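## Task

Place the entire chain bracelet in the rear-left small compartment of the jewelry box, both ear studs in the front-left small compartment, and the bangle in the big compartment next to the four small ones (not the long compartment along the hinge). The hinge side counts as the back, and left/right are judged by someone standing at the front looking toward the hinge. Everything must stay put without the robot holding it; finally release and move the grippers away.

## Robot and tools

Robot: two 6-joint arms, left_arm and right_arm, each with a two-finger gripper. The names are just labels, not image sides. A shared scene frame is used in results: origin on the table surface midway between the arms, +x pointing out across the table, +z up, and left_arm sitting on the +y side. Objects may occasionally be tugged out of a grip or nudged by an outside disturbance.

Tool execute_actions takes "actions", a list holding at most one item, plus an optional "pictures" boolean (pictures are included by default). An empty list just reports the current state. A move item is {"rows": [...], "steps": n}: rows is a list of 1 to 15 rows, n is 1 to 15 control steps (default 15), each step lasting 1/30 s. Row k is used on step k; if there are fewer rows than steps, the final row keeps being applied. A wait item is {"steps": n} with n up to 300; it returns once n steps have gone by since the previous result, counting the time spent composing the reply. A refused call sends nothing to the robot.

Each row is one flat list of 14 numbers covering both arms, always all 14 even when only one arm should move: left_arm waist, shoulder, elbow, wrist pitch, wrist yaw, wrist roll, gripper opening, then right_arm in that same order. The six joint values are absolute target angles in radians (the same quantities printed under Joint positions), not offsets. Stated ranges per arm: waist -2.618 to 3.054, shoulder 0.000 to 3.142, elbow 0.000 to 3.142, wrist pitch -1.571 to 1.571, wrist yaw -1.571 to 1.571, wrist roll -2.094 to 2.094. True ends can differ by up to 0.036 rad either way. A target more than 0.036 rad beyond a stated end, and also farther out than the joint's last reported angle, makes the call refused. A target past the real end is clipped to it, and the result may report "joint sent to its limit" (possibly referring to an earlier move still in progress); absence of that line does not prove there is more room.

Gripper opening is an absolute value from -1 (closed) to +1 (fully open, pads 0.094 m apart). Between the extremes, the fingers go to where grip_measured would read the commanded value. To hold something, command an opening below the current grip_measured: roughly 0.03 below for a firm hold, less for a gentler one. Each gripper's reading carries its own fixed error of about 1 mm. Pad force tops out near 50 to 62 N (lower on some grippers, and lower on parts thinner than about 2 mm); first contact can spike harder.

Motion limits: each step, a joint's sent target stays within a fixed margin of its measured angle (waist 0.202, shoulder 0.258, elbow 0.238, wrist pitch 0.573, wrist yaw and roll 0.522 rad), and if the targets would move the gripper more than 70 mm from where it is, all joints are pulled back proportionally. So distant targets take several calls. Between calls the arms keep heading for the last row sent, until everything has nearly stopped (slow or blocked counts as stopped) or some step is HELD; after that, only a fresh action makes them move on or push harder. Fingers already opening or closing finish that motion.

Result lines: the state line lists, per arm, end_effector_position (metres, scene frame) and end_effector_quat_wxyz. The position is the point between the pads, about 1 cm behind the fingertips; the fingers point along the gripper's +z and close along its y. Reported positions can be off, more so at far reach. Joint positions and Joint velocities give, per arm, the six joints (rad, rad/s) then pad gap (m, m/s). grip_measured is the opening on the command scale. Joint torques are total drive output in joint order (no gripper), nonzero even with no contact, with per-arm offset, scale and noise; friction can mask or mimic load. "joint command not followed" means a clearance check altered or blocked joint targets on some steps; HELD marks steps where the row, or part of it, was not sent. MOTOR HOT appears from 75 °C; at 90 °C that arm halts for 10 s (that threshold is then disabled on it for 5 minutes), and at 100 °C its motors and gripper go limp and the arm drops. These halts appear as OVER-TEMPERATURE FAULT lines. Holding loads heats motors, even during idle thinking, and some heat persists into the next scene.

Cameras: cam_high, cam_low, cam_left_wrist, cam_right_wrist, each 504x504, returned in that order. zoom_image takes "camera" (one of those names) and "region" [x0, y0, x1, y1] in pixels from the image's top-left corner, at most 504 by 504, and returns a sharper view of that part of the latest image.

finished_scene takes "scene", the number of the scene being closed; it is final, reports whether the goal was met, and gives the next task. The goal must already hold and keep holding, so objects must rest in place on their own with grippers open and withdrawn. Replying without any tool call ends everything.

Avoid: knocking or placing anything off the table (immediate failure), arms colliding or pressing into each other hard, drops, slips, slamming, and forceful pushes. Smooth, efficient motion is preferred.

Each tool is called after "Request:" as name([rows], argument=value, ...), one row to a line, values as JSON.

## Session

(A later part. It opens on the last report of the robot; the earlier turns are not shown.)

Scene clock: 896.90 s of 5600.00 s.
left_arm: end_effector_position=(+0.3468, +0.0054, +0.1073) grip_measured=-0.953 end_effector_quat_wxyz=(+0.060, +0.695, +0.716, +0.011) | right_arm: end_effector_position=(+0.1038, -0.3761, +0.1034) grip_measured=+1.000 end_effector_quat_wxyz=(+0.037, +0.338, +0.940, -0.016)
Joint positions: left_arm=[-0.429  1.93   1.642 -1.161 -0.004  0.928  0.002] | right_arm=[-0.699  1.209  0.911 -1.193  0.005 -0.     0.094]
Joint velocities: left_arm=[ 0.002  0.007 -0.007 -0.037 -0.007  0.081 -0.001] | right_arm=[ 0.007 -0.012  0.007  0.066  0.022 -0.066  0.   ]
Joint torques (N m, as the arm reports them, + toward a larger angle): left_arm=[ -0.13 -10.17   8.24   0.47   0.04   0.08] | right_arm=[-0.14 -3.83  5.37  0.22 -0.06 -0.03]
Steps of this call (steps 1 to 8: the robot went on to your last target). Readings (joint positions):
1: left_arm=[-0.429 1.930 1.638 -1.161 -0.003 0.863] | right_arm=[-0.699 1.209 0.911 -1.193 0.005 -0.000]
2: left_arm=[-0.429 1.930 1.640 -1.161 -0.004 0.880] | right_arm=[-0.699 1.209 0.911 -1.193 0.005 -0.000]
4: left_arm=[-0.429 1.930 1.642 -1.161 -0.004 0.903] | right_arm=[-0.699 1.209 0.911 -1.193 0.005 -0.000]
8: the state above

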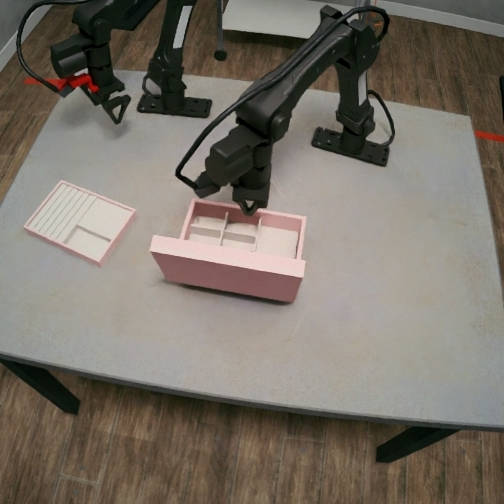

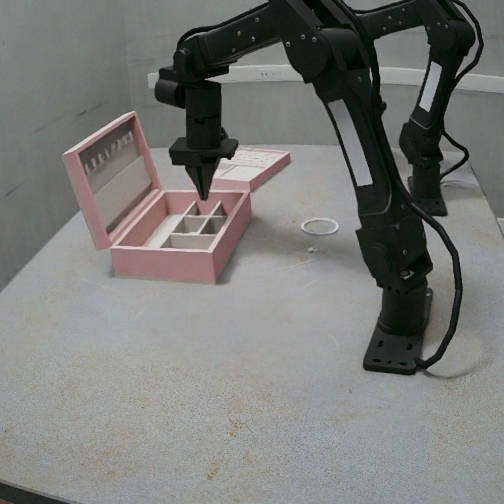

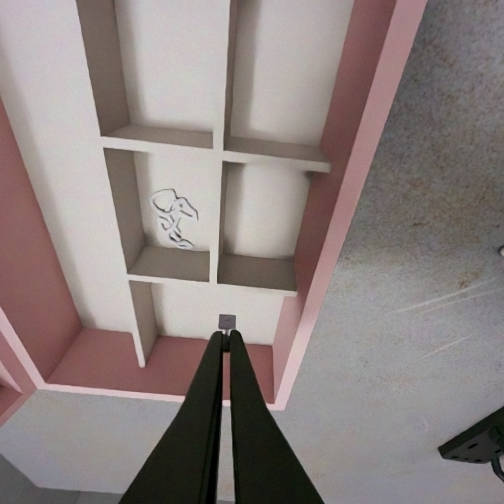

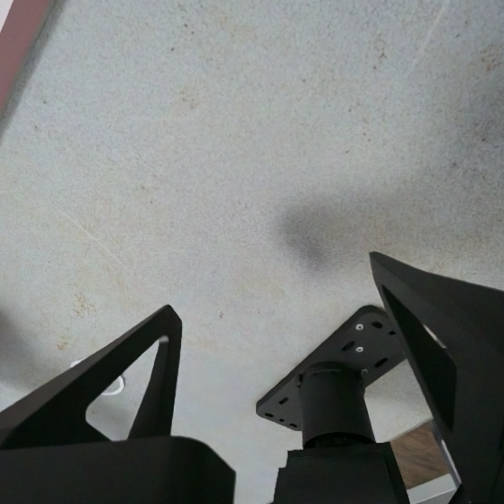

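Request:
execute_actions([
  {"rows": [[-0.434,1.92,1.65,-1.15,0,0.95,-0.965, -0.7,1.2,0.9,-1.2,0,0,1],[-0.436,1.926,1.637,-1.135,0,0.95,-0.965, -0.7,1.2,0.9,-1.2,0,0,1],[-0.438,1.932,1.624,-1.12,0,0.95,-0.965, -0.7,1.2,0.9,-1.2,0,0,1],[-0.44,1.938,1.611,-1.105,0,0.95,-0.965, -0.7,1.2,0.9,-1.2,0,0,1],[-0.44,1.944,1.598,-1.09,0,0.95,-0.965, -0.7,1.2,0.9,-1.2,0,0,1],[-0.44,1.95,1.585,-1.075,0,0.95,-0.965, -0.7,1.2,0.9,-1.2,0,0,1],[-0.44,1.956,1.572,-1.06,0,0.95,-0.965, -0.7,1.2,0.9,-1.2,0,0,1],[-0.44,1.962,1.559,-1.045,0,0.95,-0.965, -0.7,1.2,0.9,-1.2,0,0,1],[-0.44,1.968,1.546,-1.03,0,0.95,-0.965, -0.7,1.2,0.9,-1.2,0,0,1],[-0.44,1.974,1.533,-1.015,0,0.95,-0.965, -0.7,1.2,0.9,-1.2,0,0,1],[-0.44,1.98,1.52,-1.0,0,0.95,-0.965, -0.7,1.2,0.9,-1.2,0,0,1],[-0.44,1.985,1.51,-0.99,0,0.95,-0.965, -0.7,1.2,0.9,-1.2,0,0,1],[-0.44,1.988,1.503,-0.985,0,0.95,-0.965, -0.7,1.2,0.9,-1.2,0,0,1]], "steps": 15},
])

Scene clock: 925.03 s of 5600.00 s.
left_arm: end_effector_position=(+0.3420, +0.0088, +0.0529) grip_measured=-0.953 end_effector_quat_wxyz=(+0.033, +0.702, +0.711, +0.008) | right_arm: end_effector_position=(+0.1038, -0.3761, +0.1034) grip_measured=+1.000 end_effector_quat_wxyz=(+0.037, +0.338, +0.940, -0.016)
Joint positions: left_arm=[-0.429  1.988  1.511 -1.026 -0.004  0.944  0.002] | right_arm=[-0.699  1.209  0.911 -1.193  0.005 -0.     0.094]
Joint velocities: left_arm=[-0.012  0.188 -0.198  0.139 -0.051 -0.022 -0.001] | right_arm=[-0.002  0.002 -0.012 -0.081 -0.007  0.007  0.   ]
Joint torques (N m, as the arm reports them, + toward a larger angle): left_arm=[ -1.   -10.02   6.63   0.52   0.05   0.06] | right_arm=[-0.14 -3.82  5.36  0.22 -0.05 -0.03]
Steps of this call (steps 1 to 30: the robot went on to your last target; steps 31 to 90: nothing new was sent; then 24.63 s passed at rest; steps 91 to 105: all 15 steps of this action). Readings (joint positions):
91: left_arm=[-0.429 1.930 1.642 -1.161 -0.004 0.944] | right_arm=[-0.699 1.209 0.911 -1.193 0.005 -0.000]
92: left_arm=[-0.429 1.930 1.642 -1.159 -0.004 0.944] | right_arm=[-0.699 1.209 0.911 -1.193 0.005 -0.000]
94: left_arm=[-0.429 1.930 1.637 -1.147 -0.004 0.944] | right_arm=[-0.699 1.209 0.911 -1.193 0.005 -0.000]
98: left_arm=[-0.429 1.935 1.597 -1.101 -0.004 0.944] | right_arm=[-0.699 1.209 0.911 -1.193 0.005 -0.000]
105: the state above

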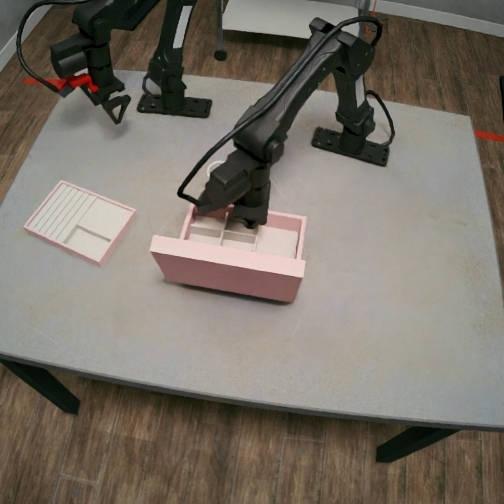

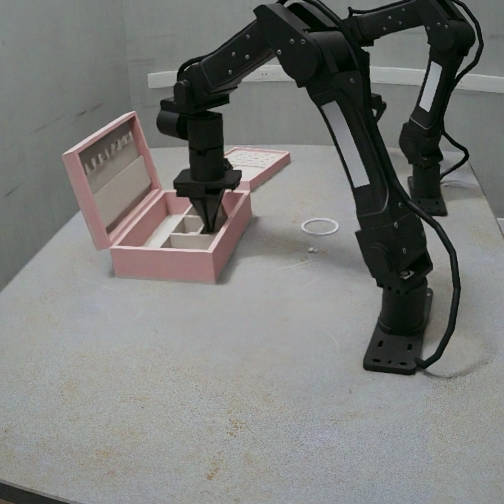

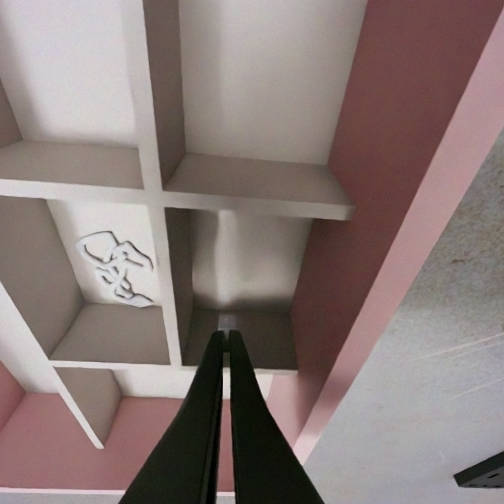

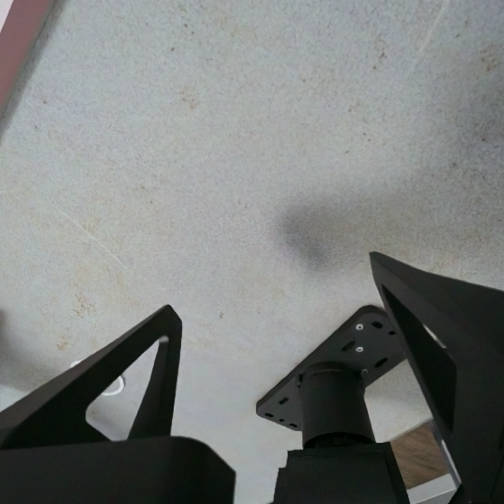

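Request:
execute_actions([
  {"rows": [[-0.445,1.988,1.503,-0.985,0,0.95,-0.965, -0.7,1.2,0.9,-1.2,0,0,1],[-0.45,1.988,1.503,-0.985,0,0.95,-0.965, -0.7,1.2,0.9,-1.2,0,0,1],[-0.453,1.988,1.50,-0.985,0,0.95,-0.965, -0.7,1.2,0.9,-1.2,0,0,1]], "steps": 10},
])

Scene clock: 935.77 s of 5600.00 s.
left_arm: end_effector_position=(+0.3414, +0.0000, +0.0481) grip_measured=-0.953 end_effector_quat_wxyz=(+0.040, +0.709, +0.704, +0.009) | right_arm: end_effector_position=(+0.1038, -0.3761, +0.1034) grip_measured=+1.000 end_effector_quat_wxyz=(+0.037, +0.338, +0.940, -0.016)
Joint positions: left_arm=[-0.448  1.997  1.503 -0.995 -0.005  0.944  0.002] | right_arm=[-0.699  1.209  0.911 -1.193  0.005 -0.     0.094]
Joint velocities: left_arm=[ 0.012 -0.022 -0.002  0.022 -0.007  0.037 -0.   ] | right_arm=[-0.017 -0.022  0.007  0.037 -0.022 -0.037  0.   ]
Joint torques (N m, as the arm reports them, + toward a larger angle): left_arm=[ -0.39 -10.09   6.08   0.48   0.05   0.06] | right_arm=[-0.13 -3.83  5.36  0.22 -0.05 -0.03]
Steps of this call (steps 1 to 30: the robot went on to your last target; steps 31 to 90: nothing new was sent; then 7.40 s passed at rest; steps 91 to 100: all 10 steps of this action). Readings (joint positions):
91: left_arm=[-0.429 1.997 1.503 -0.995 -0.004 0.944] | right_arm=[-0.699 1.209 0.911 -1.193 0.005 -0.000]
92: left_arm=[-0.431 1.997 1.503 -0.995 -0.004 0.944] | right_arm=[-0.699 1.209 0.911 -1.193 0.005 -0.000]
94: left_arm=[-0.437 1.997 1.503 -0.995 -0.005 0.944] | right_arm=[-0.699 1.209 0.911 -1.193 0.005 -0.000]
98: left_arm=[-0.447 1.997 1.503 -0.995 -0.005 0.944] | right_arm=[-0.699 1.209 0.911 -1.193 0.005 -0.000]
100: the state above

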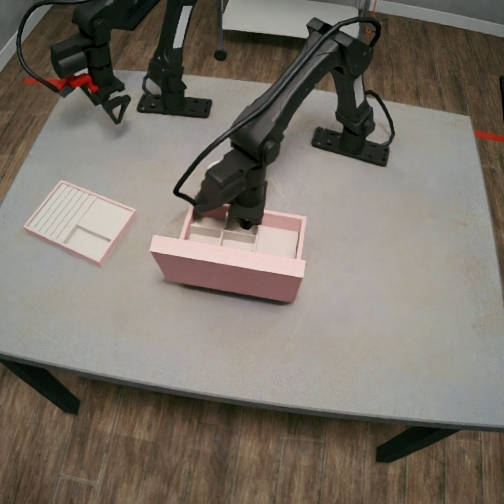

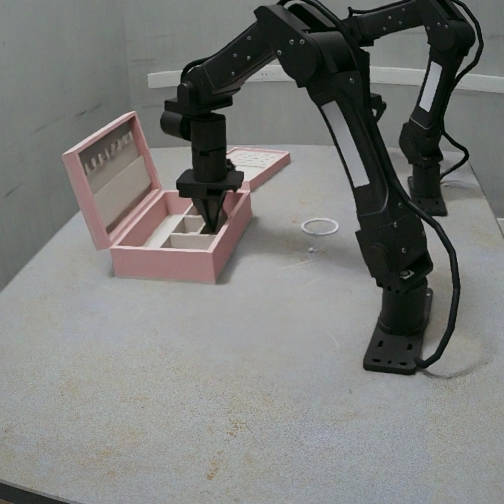

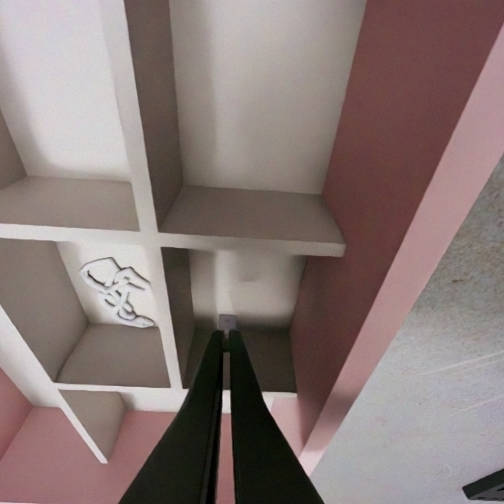

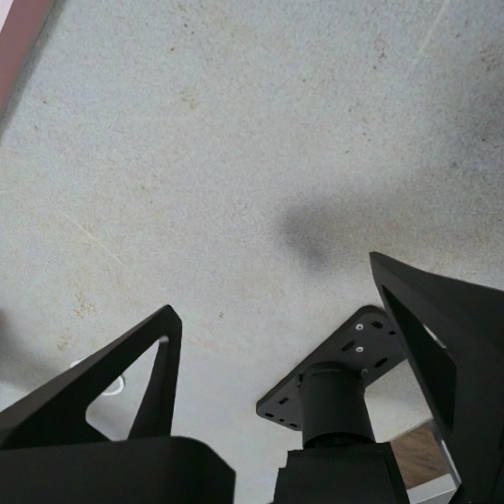

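Request:
execute_actions([
  {"rows": [[-0.453,1.99,1.49,-0.975,0,0.95,-0.965, -0.7,1.2,0.9,-1.2,0,0,1],[-0.453,1.99,1.48,-0.965,0,0.95,-0.965, -0.7,1.2,0.9,-1.2,0,0,1],[-0.453,1.99,1.47,-0.955,0,0.95,-0.965, -0.7,1.2,0.9,-1.2,0,0,1],[-0.453,1.99,1.465,-0.95,0,0.95,-0.965, -0.7,1.2,0.9,-1.2,0,0,1],[-0.453,1.99,1.465,-0.95,0,0.95,-0.965, -0.7,1.2,0.9,-1.2,0,0,1],[-0.453,1.99,1.465,-0.95,0,0.95,-0.965, -0.7,1.2,0.9,-1.2,0,0,1],[-0.453,1.99,1.465,-0.95,0,0.95,-0.965, -0.7,1.2,0.9,-1.2,0,0,1],[-0.453,1.99,1.465,-0.95,0,0.95,-0.9, -0.7,1.2,0.9,-1.2,0,0,1],[-0.453,1.99,1.465,-0.95,0,0.95,-0.82, -0.7,1.2,0.9,-1.2,0,0,1],[-0.453,1.99,1.465,-0.95,0,0.95,-0.72, -0.7,1.2,0.9,-1.2,0,0,1]], "steps": 15},
])

Scene clock: 947.90 s of 5600.00 s.
left_arm: end_effector_position=(+0.3398, +0.0011, +0.0405) grip_measured=-0.723 end_effector_quat_wxyz=(+0.041, +0.709, +0.704, +0.009) | right_arm: end_effector_position=(+0.1038, -0.3761, +0.1034) grip_measured=+1.000 end_effector_quat_wxyz=(+0.037, +0.338, +0.940, -0.016)
Joint positions: left_arm=[-0.448  1.997  1.471 -0.962 -0.005  0.944  0.013] | right_arm=[-0.699  1.209  0.911 -1.193  0.005 -0.     0.094]
Joint velocities: left_arm=[-0.012 -0.012  0.002  0.007 -0.007 -0.022 -0.001] | right_arm=[ 0.007  0.007 -0.007 -0.037 -0.007  0.007  0.   ]
Joint torques (N m, as the arm reports them, + toward a larger angle): left_arm=[-0.43 -9.97  5.75  0.47  0.05  0.05] | right_arm=[-0.14 -3.84  5.37  0.23 -0.05 -0.02]
Steps of this call (steps 1 to 15: the robot went on to your last target; steps 16 to 90: nothing new was sent; then 8.63 s passed at rest; steps 91 to 105: all 15 steps of this action). Readings (joint positions):
91: left_arm=[-0.448 1.997 1.503 -0.994 -0.005 0.944] | right_arm=[-0.699 1.209 0.911 -1.193 0.005 -0.000]
92: left_arm=[-0.448 1.997 1.501 -0.990 -0.005 0.944] | right_arm=[-0.699 1.209 0.911 -1.193 0.005 -0.000]
94: left_arm=[-0.448 1.997 1.491 -0.977 -0.005 0.944] | right_arm=[-0.699 1.209 0.911 -1.193 0.005 -0.000]
98: left_arm=[-0.448 1.997 1.472 -0.970 -0.005 0.944] | right_arm=[-0.699 1.209 0.911 -1.193 0.005 -0.000]
105: the state above

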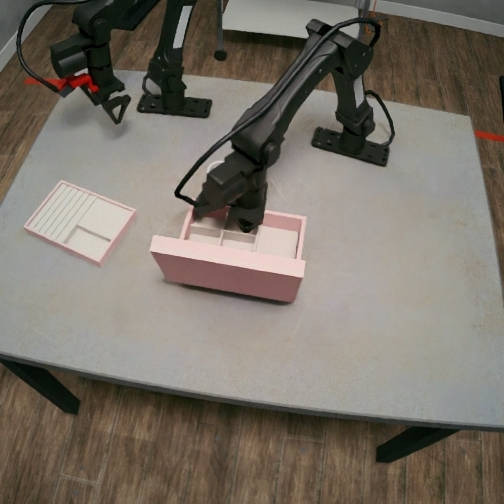

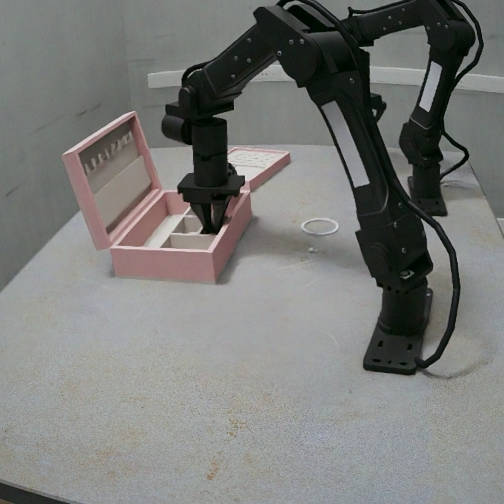

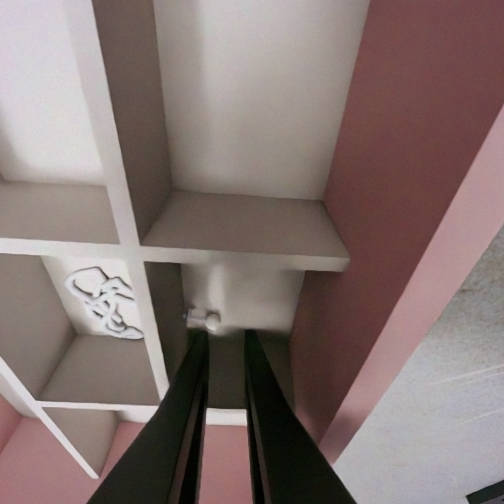

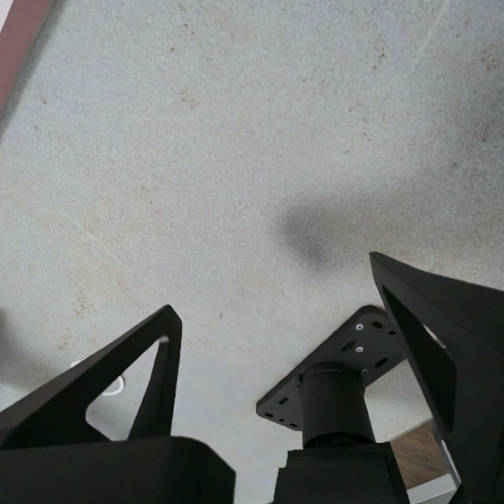

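Request:
execute_actions(actions=[])

Scene clock: 989.90 s of 5600.00 s.
left_arm: end_effector_position=(+0.3403, +0.0008, +0.0405) grip_measured=-0.723 end_effector_quat_wxyz=(+0.042, +0.709, +0.704, +0.009) | right_arm: end_effector_position=(+0.1038, -0.3761, +0.1034) grip_measured=+1.000 end_effector_quat_wxyz=(+0.037, +0.338, +0.940, -0.016)
Joint positions: left_arm=[-0.448  1.997  1.471 -0.96  -0.005  0.944  0.013] | right_arm=[-0.699  1.209  0.911 -1.193  0.005 -0.     0.094]
Joint velocities: left_arm=[ 0.017 -0.007 -0.002  0.007 -0.037 -0.066 -0.001] | right_arm=[ 0.002 -0.002 -0.002 -0.051  0.037 -0.022  0.   ]
Joint torques (N m, as the arm reports them, + toward a larger angle): left_arm=[-0.44 -9.89  5.73  0.49  0.05  0.06] | right_arm=[-0.14 -3.84  5.39  0.23 -0.05 -0.02]
Steps of this call (steps 1 to 15: the robot went on to your last target; steps 16 to 90: nothing new was sent; then 39.00 s passed at rest). Readings (joint positions):
1: left_arm=[-0.448 1.997 1.471 -0.961 -0.005 0.944] | right_arm=[-0.699 1.209 0.911 -1.193 0.005 -0.000]
2: left_arm=[-0.448 1.997 1.471 -0.961 -0.005 0.944] | right_arm=[-0.699 1.209 0.911 -1.193 0.005 -0.000]
4: left_arm=[-0.448 1.997 1.471 -0.961 -0.005 0.944] | right_arm=[-0.699 1.209 0.911 -1.193 0.005 -0.000]
8: left_arm=[-0.448 1.997 1.471 -0.960 -0.005 0.944] | right_arm=[-0.699 1.209 0.911 -1.193 0.005 -0.000]
90: the state above
All arms were judged still, so your last target was given up. Only a new action makes them travel on or press farther. Fingers that are still opening or closing keep moving.

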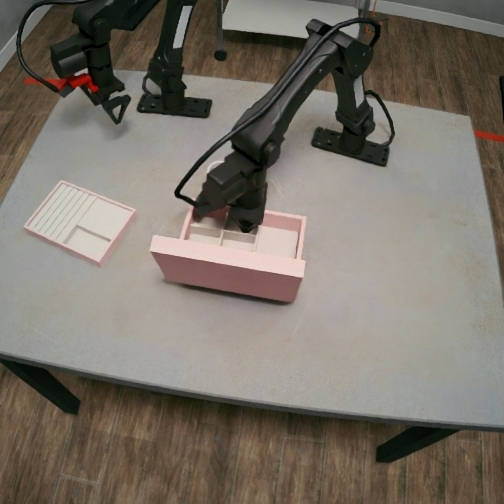

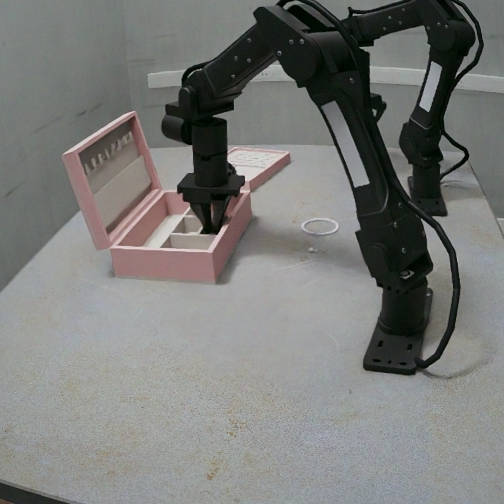

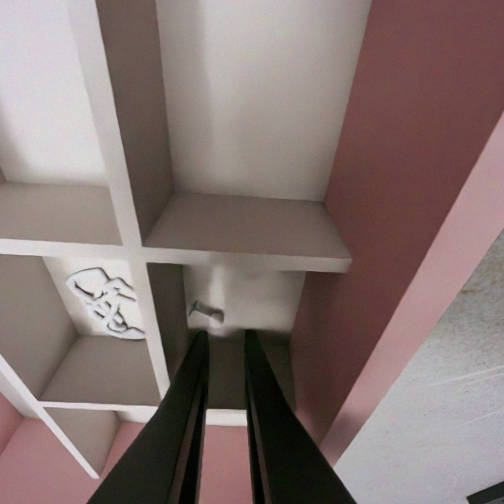

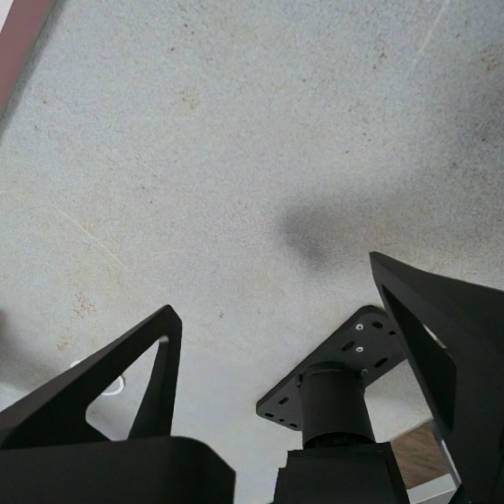

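Request:
zoom_image(camera="cam_high", region=[130, 160, 330, 320])

Request:
zoom_image(camera="cam_low", region=[60, 100, 360, 300])

Region (130, 160, 330, 320) of cam_high's 504x504 image, scaled by 2.520, with more detail than that image has; it fills the top 403 rows of this view, and the rest is white.

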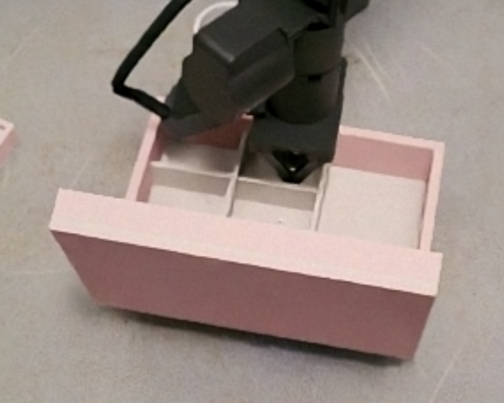

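Region (60, 100, 360, 300) of cam_low's 504x504 image, scaled by 1.680, with more detail than that image has.

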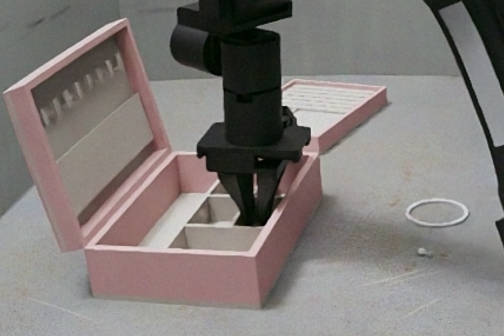

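Request:
execute_actions([
  {"rows":[[-0.453,1.98,1.495,-0.98,0,0.95,-0.72,-0.7,1.2,0.9,-1.2,0,0,1],[-0.453,1.97,1.525,-1.01,0,0.95,-0.72,-0.7,1.2,0.9,-1.2,0,0,1],[-0.453,1.96,1.555,-1.04,0,0.95,-0.72,-0.7,1.2,0.9,-1.2,0,0,1],[-0.453,1.95,1.585,-1.07,0,0.95,-0.72,-0.7,1.2,0.9,-1.2,0,0,1],[-0.453,1.94,1.615,-1.10,0,0.95,-0.72,-0.7,1.2,0.9,-1.2,0,0,1],[-0.453,1.93,1.645,-1.13,0,0.95,-0.72,-0.7,1.2,0.9,-1.2,0,0,1],[-0.453,1.92,1.67,-1.155,0,0.95,-0.72,-0.7,1.2,0.9,-1.2,0,0,1],[-0.453,1.91,1.69,-1.17,0,0.95,-0.72,-0.7,1.2,0.9,-1.2,0,0,1]],"steps":15},
], pictures=false)

Scene clock: 1052.87 s of 5600.00 s.
left_arm: end_effector_position=(+0.3569, -0.0114, +0.1327) grip_measured=-0.723 end_effector_quat_wxyz=(+0.111, +0.705, +0.700, +0.020) | right_arm: end_effector_position=(+0.1038, -0.3761, +0.1034) grip_measured=+1.000 end_effector_quat_wxyz=(+0.037, +0.338, +0.940, -0.016)
Joint positions: left_arm=[-0.448  1.9    1.686 -1.131 -0.005  0.945  0.013] | right_arm=[-0.699  1.209  0.911 -1.193  0.005 -0.     0.094]
Joint velocities: left_arm=[-0.007 -0.002  0.012 -0.11  -0.051  0.022  0.   ] | right_arm=[ 0.002  0.002 -0.002  0.007  0.022  0.022  0.   ]
Joint torques (N m, as the arm reports them, + toward a larger angle): left_arm=[-0.43 -8.23  7.05  0.5   0.06  0.05] | right_arm=[-0.14 -3.83  5.38  0.23 -0.05 -0.03]
Steps of this call (steps 1 to 90: nothing new was sent; then 59.47 s passed at rest; steps 91 to 105: all 15 steps of this action). Readings (joint positions):
91: left_arm=[-0.448 1.997 1.471 -0.961 -0.005 0.944] | right_arm=[-0.699 1.209 0.911 -1.193 0.005 -0.000]
92: left_arm=[-0.448 1.997 1.476 -0.968 -0.005 0.944] | right_arm=[-0.699 1.209 0.911 -1.193 0.005 -0.000]
94: left_arm=[-0.448 1.997 1.505 -1.003 -0.005 0.945] | right_arm=[-0.699 1.209 0.911 -1.193 0.005 -0.000]
98: left_arm=[-0.448 1.970 1.616 -1.082 -0.005 0.945] | right_arm=[-0.699 1.209 0.911 -1.193 0.005 -0.000]
105: the state above

Request:
execute_actions([
  {"rows":[[-0.47,1.89,1.665,-1.175,0,0.85,-0.6,-0.7,1.2,0.9,-1.2,0,0,1],[-0.50,1.86,1.63,-1.185,0,0.7,-0.6,-0.7,1.2,0.9,-1.2,0,0,1],[-0.535,1.825,1.59,-1.195,0,0.55,-0.6,-0.7,1.2,0.9,-1.2,0,0,1],[-0.57,1.79,1.545,-1.205,0,0.4,-0.6,-0.7,1.2,0.9,-1.2,0,0,1],[-0.605,1.755,1.50,-1.215,0,0.25,-0.6,-0.7,1.2,0.9,-1.2,0,0,1],[-0.64,1.72,1.46,-1.225,0,0.1,-0.6,-0.7,1.2,0.9,-1.2,0,0,1],[-0.675,1.685,1.42,-1.235,0,-0.05,-0.6,-0.7,1.2,0.9,-1.2,0,0,1],[-0.71,1.65,1.38,-1.245,0,-0.2,-0.6,-0.7,1.2,0.9,-1.2,0,0,1],[-0.74,1.62,1.34,-1.255,0,-0.35,-0.6,-0.7,1.2,0.9,-1.2,0,0,1],[-0.77,1.595,1.31,-1.262,0,-0.5,-0.6,-0.7,1.2,0.9,-1.2,0,0,1],[-0.795,1.575,1.285,-1.268,0,-0.62,-0.6,-0.7,1.2,0.9,-1.2,0,0,1],[-0.81,1.56,1.265,-1.272,0,-0.70,-0.6,-0.7,1.2,0.9,-1.2,0,0,1],[-0.82,1.553,1.255,-1.275,0,-0.74,-0.6,-0.7,1.2,0.9,-1.2,0,0,1]],"steps":15},
], pictures=false)

Request:
execute_actions([
  {"rows":[[-0.82,1.56,1.225,-1.24,0,-0.74,-0.6,-0.7,1.2,0.9,-1.2,0,0,1],[-0.82,1.57,1.19,-1.19,0,-0.74,-0.6,-0.7,1.2,0.9,-1.2,0,0,1],[-0.82,1.58,1.155,-1.15,0,-0.74,-0.6,-0.7,1.2,0.9,-1.2,0,0,1],[-0.82,1.59,1.12,-1.105,0,-0.74,-0.6,-0.7,1.2,0.9,-1.2,0,0,1],[-0.82,1.60,1.085,-1.06,0,-0.74,-0.6,-0.7,1.2,0.9,-1.2,0,0,1],[-0.82,1.61,1.05,-1.015,0,-0.74,-0.6,-0.7,1.2,0.9,-1.2,0,0,1],[-0.82,1.618,1.02,-0.975,0,-0.74,-0.6,-0.7,1.2,0.9,-1.2,0,0,1],[-0.82,1.622,1.0,-0.95,0,-0.74,-0.6,-0.7,1.2,0.9,-1.2,0,0,1],[-0.82,1.625,0.995,-0.94,0,-0.74,-0.6,-0.7,1.2,0.9,-1.2,0,0,1]],"steps":15},
])

Scene clock: 1075.73 s of 5600.00 s.
left_arm: end_effector_position=(+0.1668, +0.0004, +0.1204) grip_measured=-0.603 end_effector_quat_wxyz=(+0.001, +0.345, +0.939, -0.005) | right_arm: end_effector_position=(+0.1038, -0.3761, +0.1034) grip_measured=+1.000 end_effector_quat_wxyz=(+0.037, +0.338, +0.940, -0.016)
Joint positions: left_arm=[-0.828  1.565  1.27  -1.268  0.008 -0.309  0.019] | right_arm=[-0.699  1.209  0.911 -1.193  0.005 -0.     0.094]
Joint velocities: left_arm=[-0.032 -0.11  -0.198 -0.256  0.007 -2.791 -0.   ] | right_arm=[ 0.012  0.007  0.002  0.007 -0.081  0.022  0.   ]
Joint torques (N m, as the arm reports them, + toward a larger angle): left_arm=[ 0.8  -5.91  5.87  0.55 -0.1   0.02] | right_arm=[-0.14 -3.83  5.37  0.22 -0.05 -0.03]
Steps of this call (steps 1 to 30: the robot went on to your last target; steps 31 to 90: nothing new was sent; then 19.37 s passed at rest; steps 91 to 105: all 15 steps of this action). Readings (joint positions):
91: left_arm=[-0.449 1.907 1.684 -1.162 -0.005 0.933] | right_arm=[-0.699 1.209 0.911 -1.193 0.005 -0.000]
92: left_arm=[-0.454 1.903 1.676 -1.159 -0.007 0.896] | right_arm=[-0.699 1.209 0.911 -1.193 0.005 -0.000]
94: left_arm=[-0.483 1.871 1.621 -1.156 -0.013 0.758] | right_arm=[-0.699 1.209 0.911 -1.193 0.005 -0.000]
98: left_arm=[-0.633 1.743 1.453 -1.184 -0.015 0.372] | right_arm=[-0.699 1.209 0.911 -1.193 0.005 -0.000]
105: the state above

Scene clock: 1076.23 s of 5600.00 s.
left_arm: end_effector_position=(+0.1566, +0.0176, +0.0338) grip_measured=-0.603 end_effector_quat_wxyz=(-0.025, +0.146, +0.989, +0.023) | right_arm: end_effector_position=(+0.1038, -0.3761, +0.1034) grip_measured=+1.000 end_effector_quat_wxyz=(+0.037, +0.338, +0.940, -0.016)
Joint positions: left_arm=[-0.826  1.637  0.988 -0.989  0.007 -0.718  0.019] | right_arm=[-0.699  1.209  0.911 -1.193  0.005 -0.     0.094]
Joint velocities: left_arm=[-0.002 -0.007 -0.012  0.315 -0.037 -0.037 -0.   ] | right_arm=[ 0.007  0.002 -0.027 -0.11   0.007  0.081  0.   ]
Joint torques (N m, as the arm reports them, + toward a larger angle): left_arm=[ 0.52 -6.66  6.26  0.15 -0.05 -0.08] | right_arm=[-0.15 -3.84  5.38  0.23 -0.05 -0.03]
Steps of this call (steps 1 to 15: all 15 steps of this action). Readings (joint positions):
1: left_arm=[-0.828 1.563 1.262 -1.270 0.008 -0.394] | right_arm=[-0.699 1.209 0.911 -1.193 0.005 -0.000]
2: left_arm=[-0.827 1.563 1.248 -1.259 0.007 -0.463] | right_arm=[-0.699 1.209 0.911 -1.193 0.005 -0.000]
4: left_arm=[-0.826 1.564 1.197 -1.214 0.007 -0.561] | right_arm=[-0.699 1.209 0.911 -1.193 0.005 -0.000]
8: left_arm=[-0.826 1.599 1.057 -1.093 0.007 -0.663] | right_arm=[-0.699 1.209 0.911 -1.193 0.005 -0.000]
15: the state above

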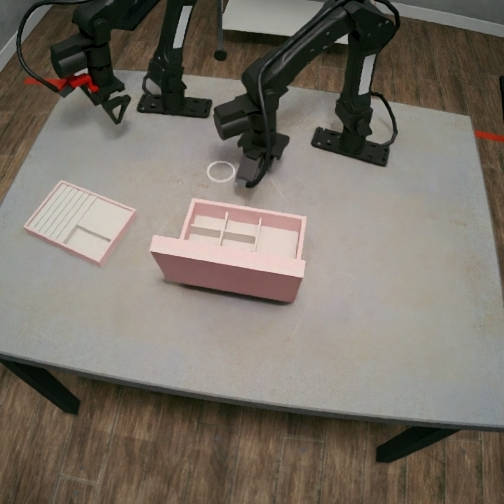

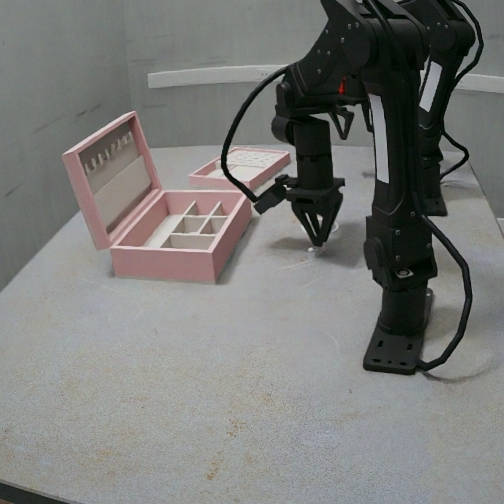

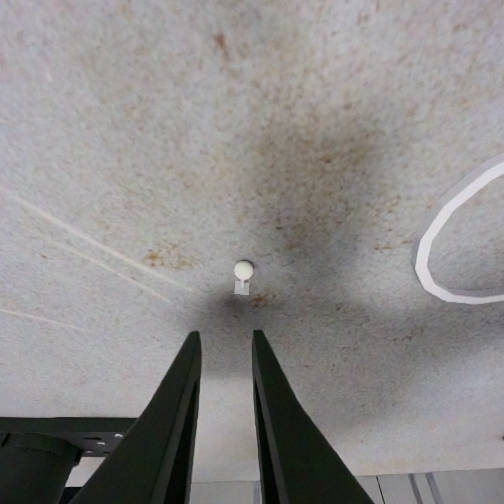

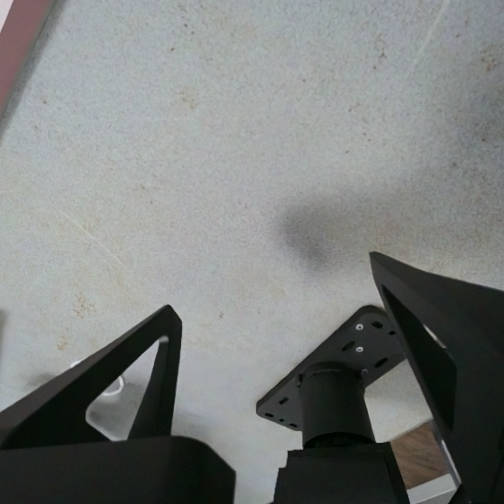

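Request:
execute_actions(actions=[])

Scene clock: 1078.27 s of 5600.00 s.
left_arm: end_effector_position=(+0.1614, +0.0099, +0.0334) grip_measured=-0.603 end_effector_quat_wxyz=(-0.013, +0.139, +0.990, +0.009) | right_arm: end_effector_position=(+0.1038, -0.3761, +0.1034) grip_measured=+1.000 end_effector_quat_wxyz=(+0.037, +0.338, +0.940, -0.016)
Joint positions: left_arm=[-0.826  1.637  0.988 -0.952  0.007 -0.733  0.019] | right_arm=[-0.699  1.209  0.911 -1.193  0.005 -0.     0.094]
Joint velocities: left_arm=[-0.002 -0.007 -0.017  0.007 -0.095 -0.007  0.   ] | right_arm=[-0.007  0.012  0.002 -0.007 -0.051  0.022  0.   ]
Joint torques (N m, as the arm reports them, + toward a larger angle): left_arm=[ 0.51 -6.65  6.4   0.31 -0.06 -0.07] | right_arm=[-0.14 -3.82  5.36  0.22 -0.04 -0.03]
Steps of this call (steps 1 to 30: the robot went on to your last target; steps 31 to 61: nothing new was sent). Readings (joint positions):
1: left_arm=[-0.826 1.637 0.988 -0.980 0.007 -0.721] | right_arm=[-0.699 1.209 0.911 -1.193 0.005 -0.000]
2: left_arm=[-0.826 1.637 0.988 -0.974 0.007 -0.723] | right_arm=[-0.699 1.209 0.911 -1.193 0.005 -0.000]
4: left_arm=[-0.826 1.637 0.988 -0.965 0.007 -0.727] | right_arm=[-0.699 1.209 0.911 -1.193 0.005 -0.000]
8: left_arm=[-0.826 1.637 0.988 -0.957 0.007 -0.730] | right_arm=[-0.699 1.209 0.911 -1.193 0.005 -0.000]
61: the state above
All arms were judged still, so your last target was given up. Only a new action makes them travel on or press farther. Fingers that are still opening or closing keep moving.

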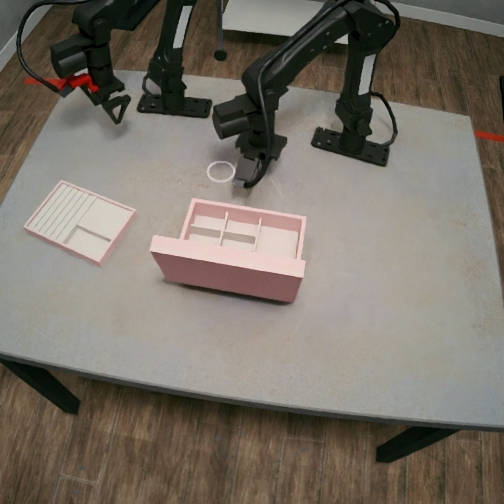

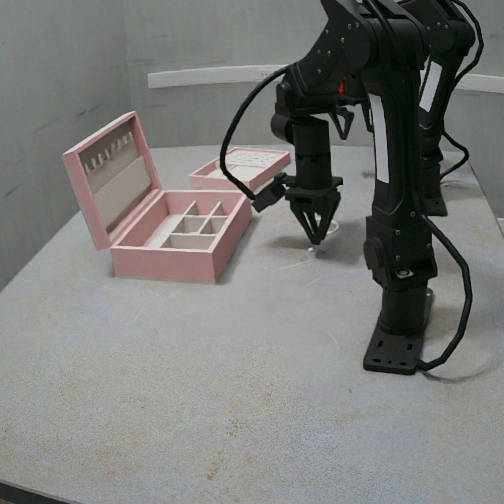

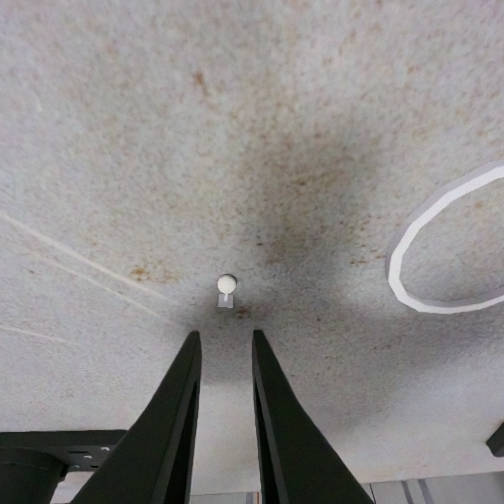

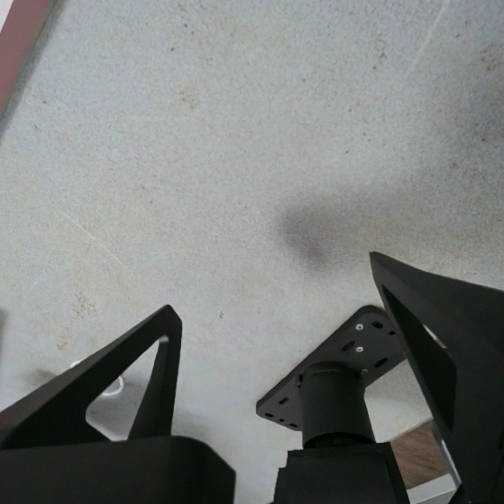

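Request:
execute_actions([
  {"rows":[[-0.812,1.63,0.99,-0.925,0,-0.72,-0.6,-0.7,1.2,0.9,-1.2,0,0,1],[-0.803,1.636,0.985,-0.905,0,-0.71,-0.6,-0.7,1.2,0.9,-1.2,0,0,1],[-0.795,1.641,0.98,-0.888,0,-0.70,-0.6,-0.7,1.2,0.9,-1.2,0,0,1],[-0.79,1.645,0.976,-0.872,0,-0.70,-0.6,-0.7,1.2,0.9,-1.2,0,0,1]],"steps":15},
])

Scene clock: 1123.83 s of 5600.00 s.
left_arm: end_effector_position=(+0.1770, +0.0008, +0.0334) grip_measured=-0.603 end_effector_quat_wxyz=(+0.009, +0.136, +0.991, -0.015) | right_arm: end_effector_position=(+0.1038, -0.3761, +0.1034) grip_measured=+1.000 end_effector_quat_wxyz=(+0.037, +0.338, +0.940, -0.016)
Joint positions: left_arm=[-0.796  1.637  0.988 -0.887  0.008 -0.708  0.019] | right_arm=[-0.699  1.209  0.911 -1.193  0.005 -0.     0.094]
Joint velocities: left_arm=[-0.017 -0.007 -0.017 -0.022  0.037 -0.051  0.001] | right_arm=[-0.002 -0.017 -0.002 -0.007  0.007  0.007  0.   ]
Joint torques (N m, as the arm reports them, + toward a larger angle): left_arm=[ 0.4  -5.27  5.02  0.42 -0.07  0.05] | right_arm=[-0.14 -3.83  5.37  0.23 -0.05 -0.03]
Steps of this call (steps 1 to 90: nothing new was sent; then 42.07 s passed at rest; steps 91 to 105: all 15 steps of this action). Readings (joint positions):
91: left_arm=[-0.826 1.637 0.988 -0.951 0.007 -0.732] | right_arm=[-0.699 1.209 0.911 -1.193 0.005 -0.000]
92: left_arm=[-0.823 1.637 0.988 -0.947 0.008 -0.729] | right_arm=[-0.699 1.209 0.911 -1.193 0.005 -0.000]
94: left_arm=[-0.813 1.637 0.988 -0.931 0.008 -0.721] | right_arm=[-0.699 1.209 0.911 -1.193 0.005 -0.000]
98: left_arm=[-0.796 1.637 0.988 -0.901 0.008 -0.713] | right_arm=[-0.699 1.209 0.911 -1.193 0.005 -0.000]
105: the state above

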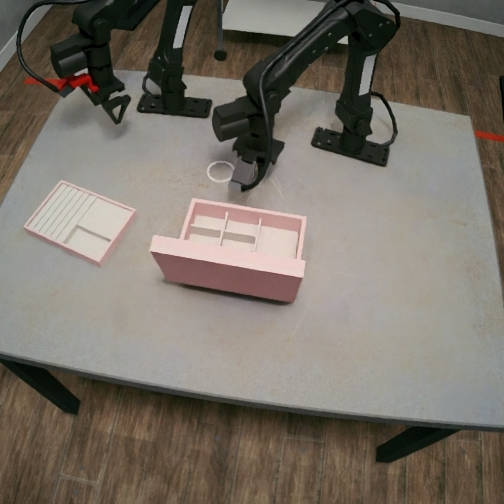

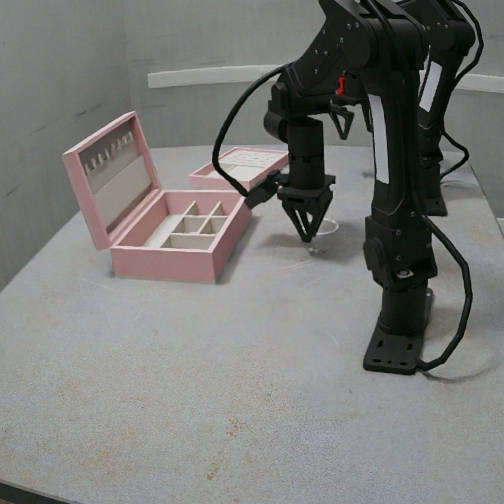

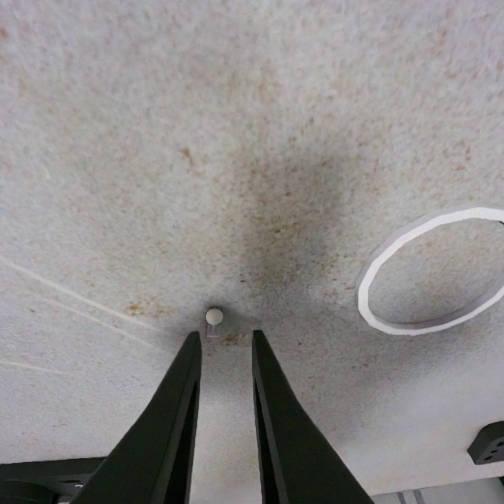

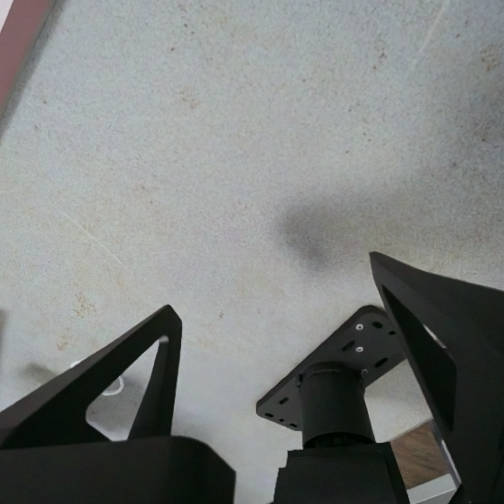

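Request:
execute_actions([
  {"rows":[[-0.795,1.65,0.972,-0.895,0,-0.70,-0.6,-0.7,1.2,0.9,-1.2,0,0,1],[-0.797,1.655,0.966,-0.90,0,-0.70,-0.6,-0.7,1.2,0.9,-1.2,0,0,1],[-0.80,1.66,0.96,-0.90,0,-0.70,-0.6,-0.7,1.2,0.9,-1.2,0,0,1]],"steps":15},
])

Scene clock: 1153.57 s of 5600.00 s.
left_arm: end_effector_position=(+0.1706, +0.0103, +0.0237) grip_measured=-0.603 end_effector_quat_wxyz=(-0.008, +0.137, +0.991, +0.003) | right_arm: end_effector_position=(+0.1038, -0.3761, +0.1034) grip_measured=+1.000 end_effector_quat_wxyz=(+0.037, +0.338, +0.940, -0.016)
Joint positions: left_arm=[-0.796  1.656  0.966 -0.896  0.008 -0.707  0.019] | right_arm=[-0.699  1.209  0.911 -1.193  0.005 -0.     0.094]
Joint velocities: left_arm=[-0.002  0.007 -0.017  0.022  0.007  0.022 -0.001] | right_arm=[-0.002 -0.002 -0.002  0.066 -0.007 -0.081  0.   ]
Joint torques (N m, as the arm reports them, + toward a larger angle): left_arm=[-0.4  -5.52  5.08  0.18 -0.06  0.06] | right_arm=[-0.15 -3.84  5.38  0.22 -0.05 -0.02]
Steps of this call (steps 1 to 15: the robot went on to your last target; steps 16 to 90: nothing new was sent; then 26.23 s passed at rest; steps 91 to 105: all 15 steps of this action). Readings (joint positions):
91: left_arm=[-0.796 1.637 0.988 -0.885 0.008 -0.707] | right_arm=[-0.699 1.209 0.911 -1.193 0.005 -0.000]
92: left_arm=[-0.796 1.638 0.987 -0.885 0.008 -0.707] | right_arm=[-0.699 1.209 0.911 -1.193 0.005 -0.000]
94: left_arm=[-0.796 1.642 0.980 -0.886 0.008 -0.707] | right_arm=[-0.699 1.209 0.911 -1.193 0.005 -0.000]
98: left_arm=[-0.796 1.655 0.967 -0.893 0.008 -0.707] | right_arm=[-0.699 1.209 0.911 -1.193 0.005 -0.000]
105: the state above

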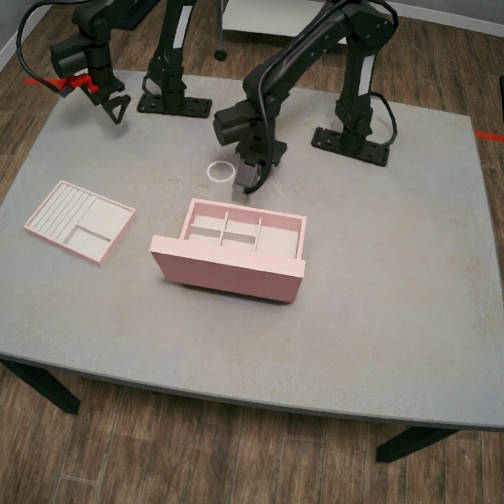

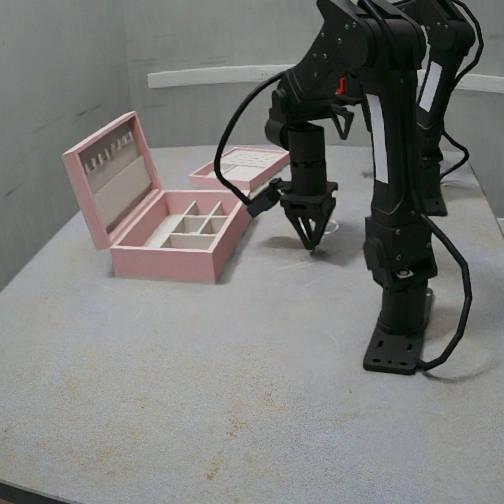

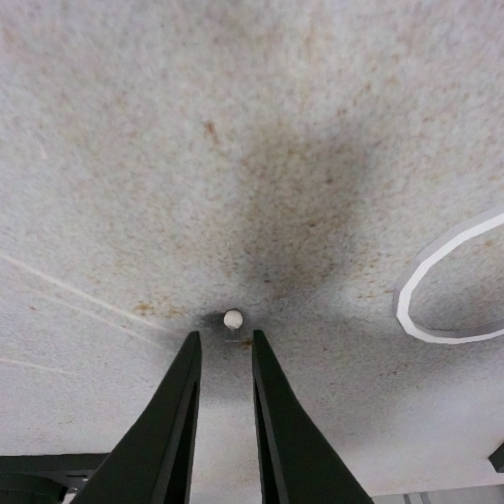

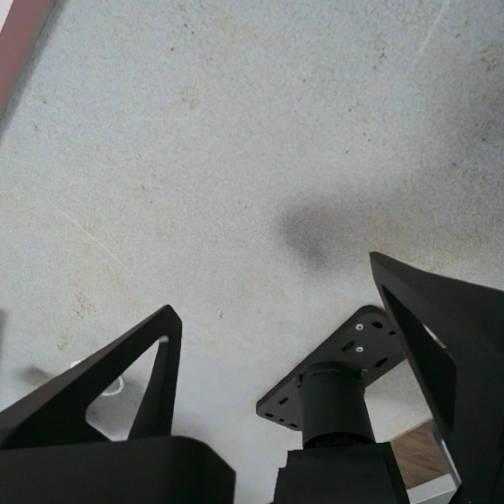

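Request:
execute_actions([
  {"rows":[[-0.80,1.661,0.955,-0.885,0,-0.70,-0.6,-0.7,1.2,0.9,-1.2,0,0,1],[-0.80,1.662,0.948,-0.87,0,-0.70,-0.6,-0.7,1.2,0.9,-1.2,0,0,1],[-0.80,1.663,0.941,-0.855,0,-0.70,-0.6,-0.7,1.2,0.9,-1.2,0,0,1],[-0.80,1.665,0.934,-0.84,0,-0.70,-0.6,-0.7,1.2,0.9,-1.2,0,0,1],[-0.80,1.667,0.926,-0.825,0,-0.70,-0.6,-0.7,1.2,0.9,-1.2,0,0,1]],"steps":15},
])

Scene clock: 1179.30 s of 5600.00 s.
left_arm: end_effector_position=(+0.1713, +0.0093, +0.0151) grip_measured=-0.603 end_effector_quat_wxyz=(-0.002, +0.137, +0.991, -0.003) | right_arm: end_effector_position=(+0.1038, -0.3761, +0.1034) grip_measured=+1.000 end_effector_quat_wxyz=(+0.037, +0.338, +0.940, -0.016)
Joint positions: left_arm=[-0.796  1.661  0.934 -0.842  0.008 -0.707  0.019] | right_arm=[-0.699  1.209  0.911 -1.193  0.005 -0.     0.094]
Joint velocities: left_arm=[ 0.007 -0.007  0.002 -0.007 -0.037 -0.022  0.001] | right_arm=[-0.002 -0.012  0.007 -0.007  0.022 -0.095  0.   ]
Joint torques (N m, as the arm reports them, + toward a larger angle): left_arm=[-0.39 -5.38  5.04  0.39 -0.06  0.07] | right_arm=[-0.15 -3.84  5.39  0.23 -0.06 -0.03]
Steps of this call (steps 1 to 15: the robot went on to your last target; steps 16 to 90: nothing new was sent; then 22.23 s passed at rest; steps 91 to 105: all 15 steps of this action). Readings (joint positions):
91: left_arm=[-0.796 1.656 0.966 -0.896 0.008 -0.707] | right_arm=[-0.699 1.209 0.911 -1.193 0.005 -0.000]
92: left_arm=[-0.796 1.656 0.966 -0.894 0.008 -0.707] | right_arm=[-0.699 1.209 0.911 -1.193 0.005 -0.000]
94: left_arm=[-0.796 1.656 0.958 -0.881 0.008 -0.707] | right_arm=[-0.699 1.209 0.911 -1.193 0.005 -0.000]
98: left_arm=[-0.796 1.658 0.937 -0.857 0.008 -0.707] | right_arm=[-0.699 1.209 0.911 -1.193 0.005 -0.000]
105: the state above

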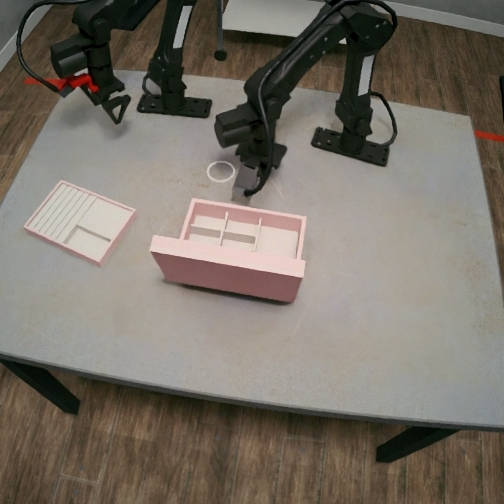

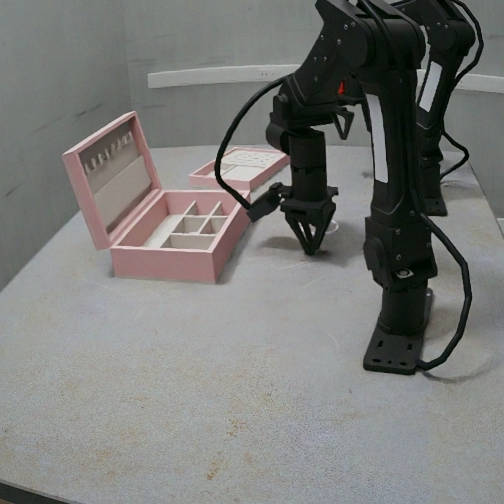

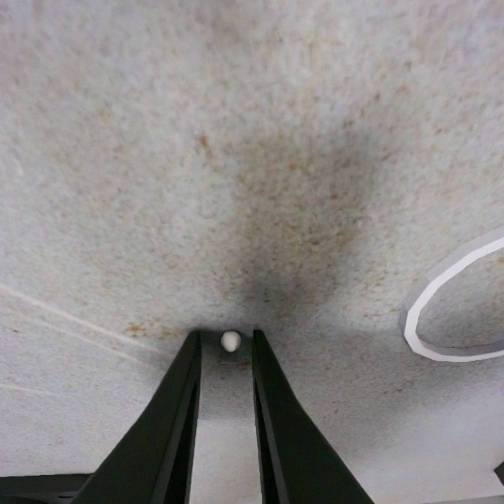

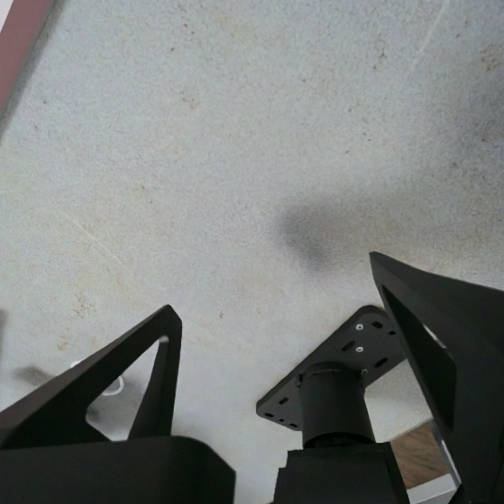

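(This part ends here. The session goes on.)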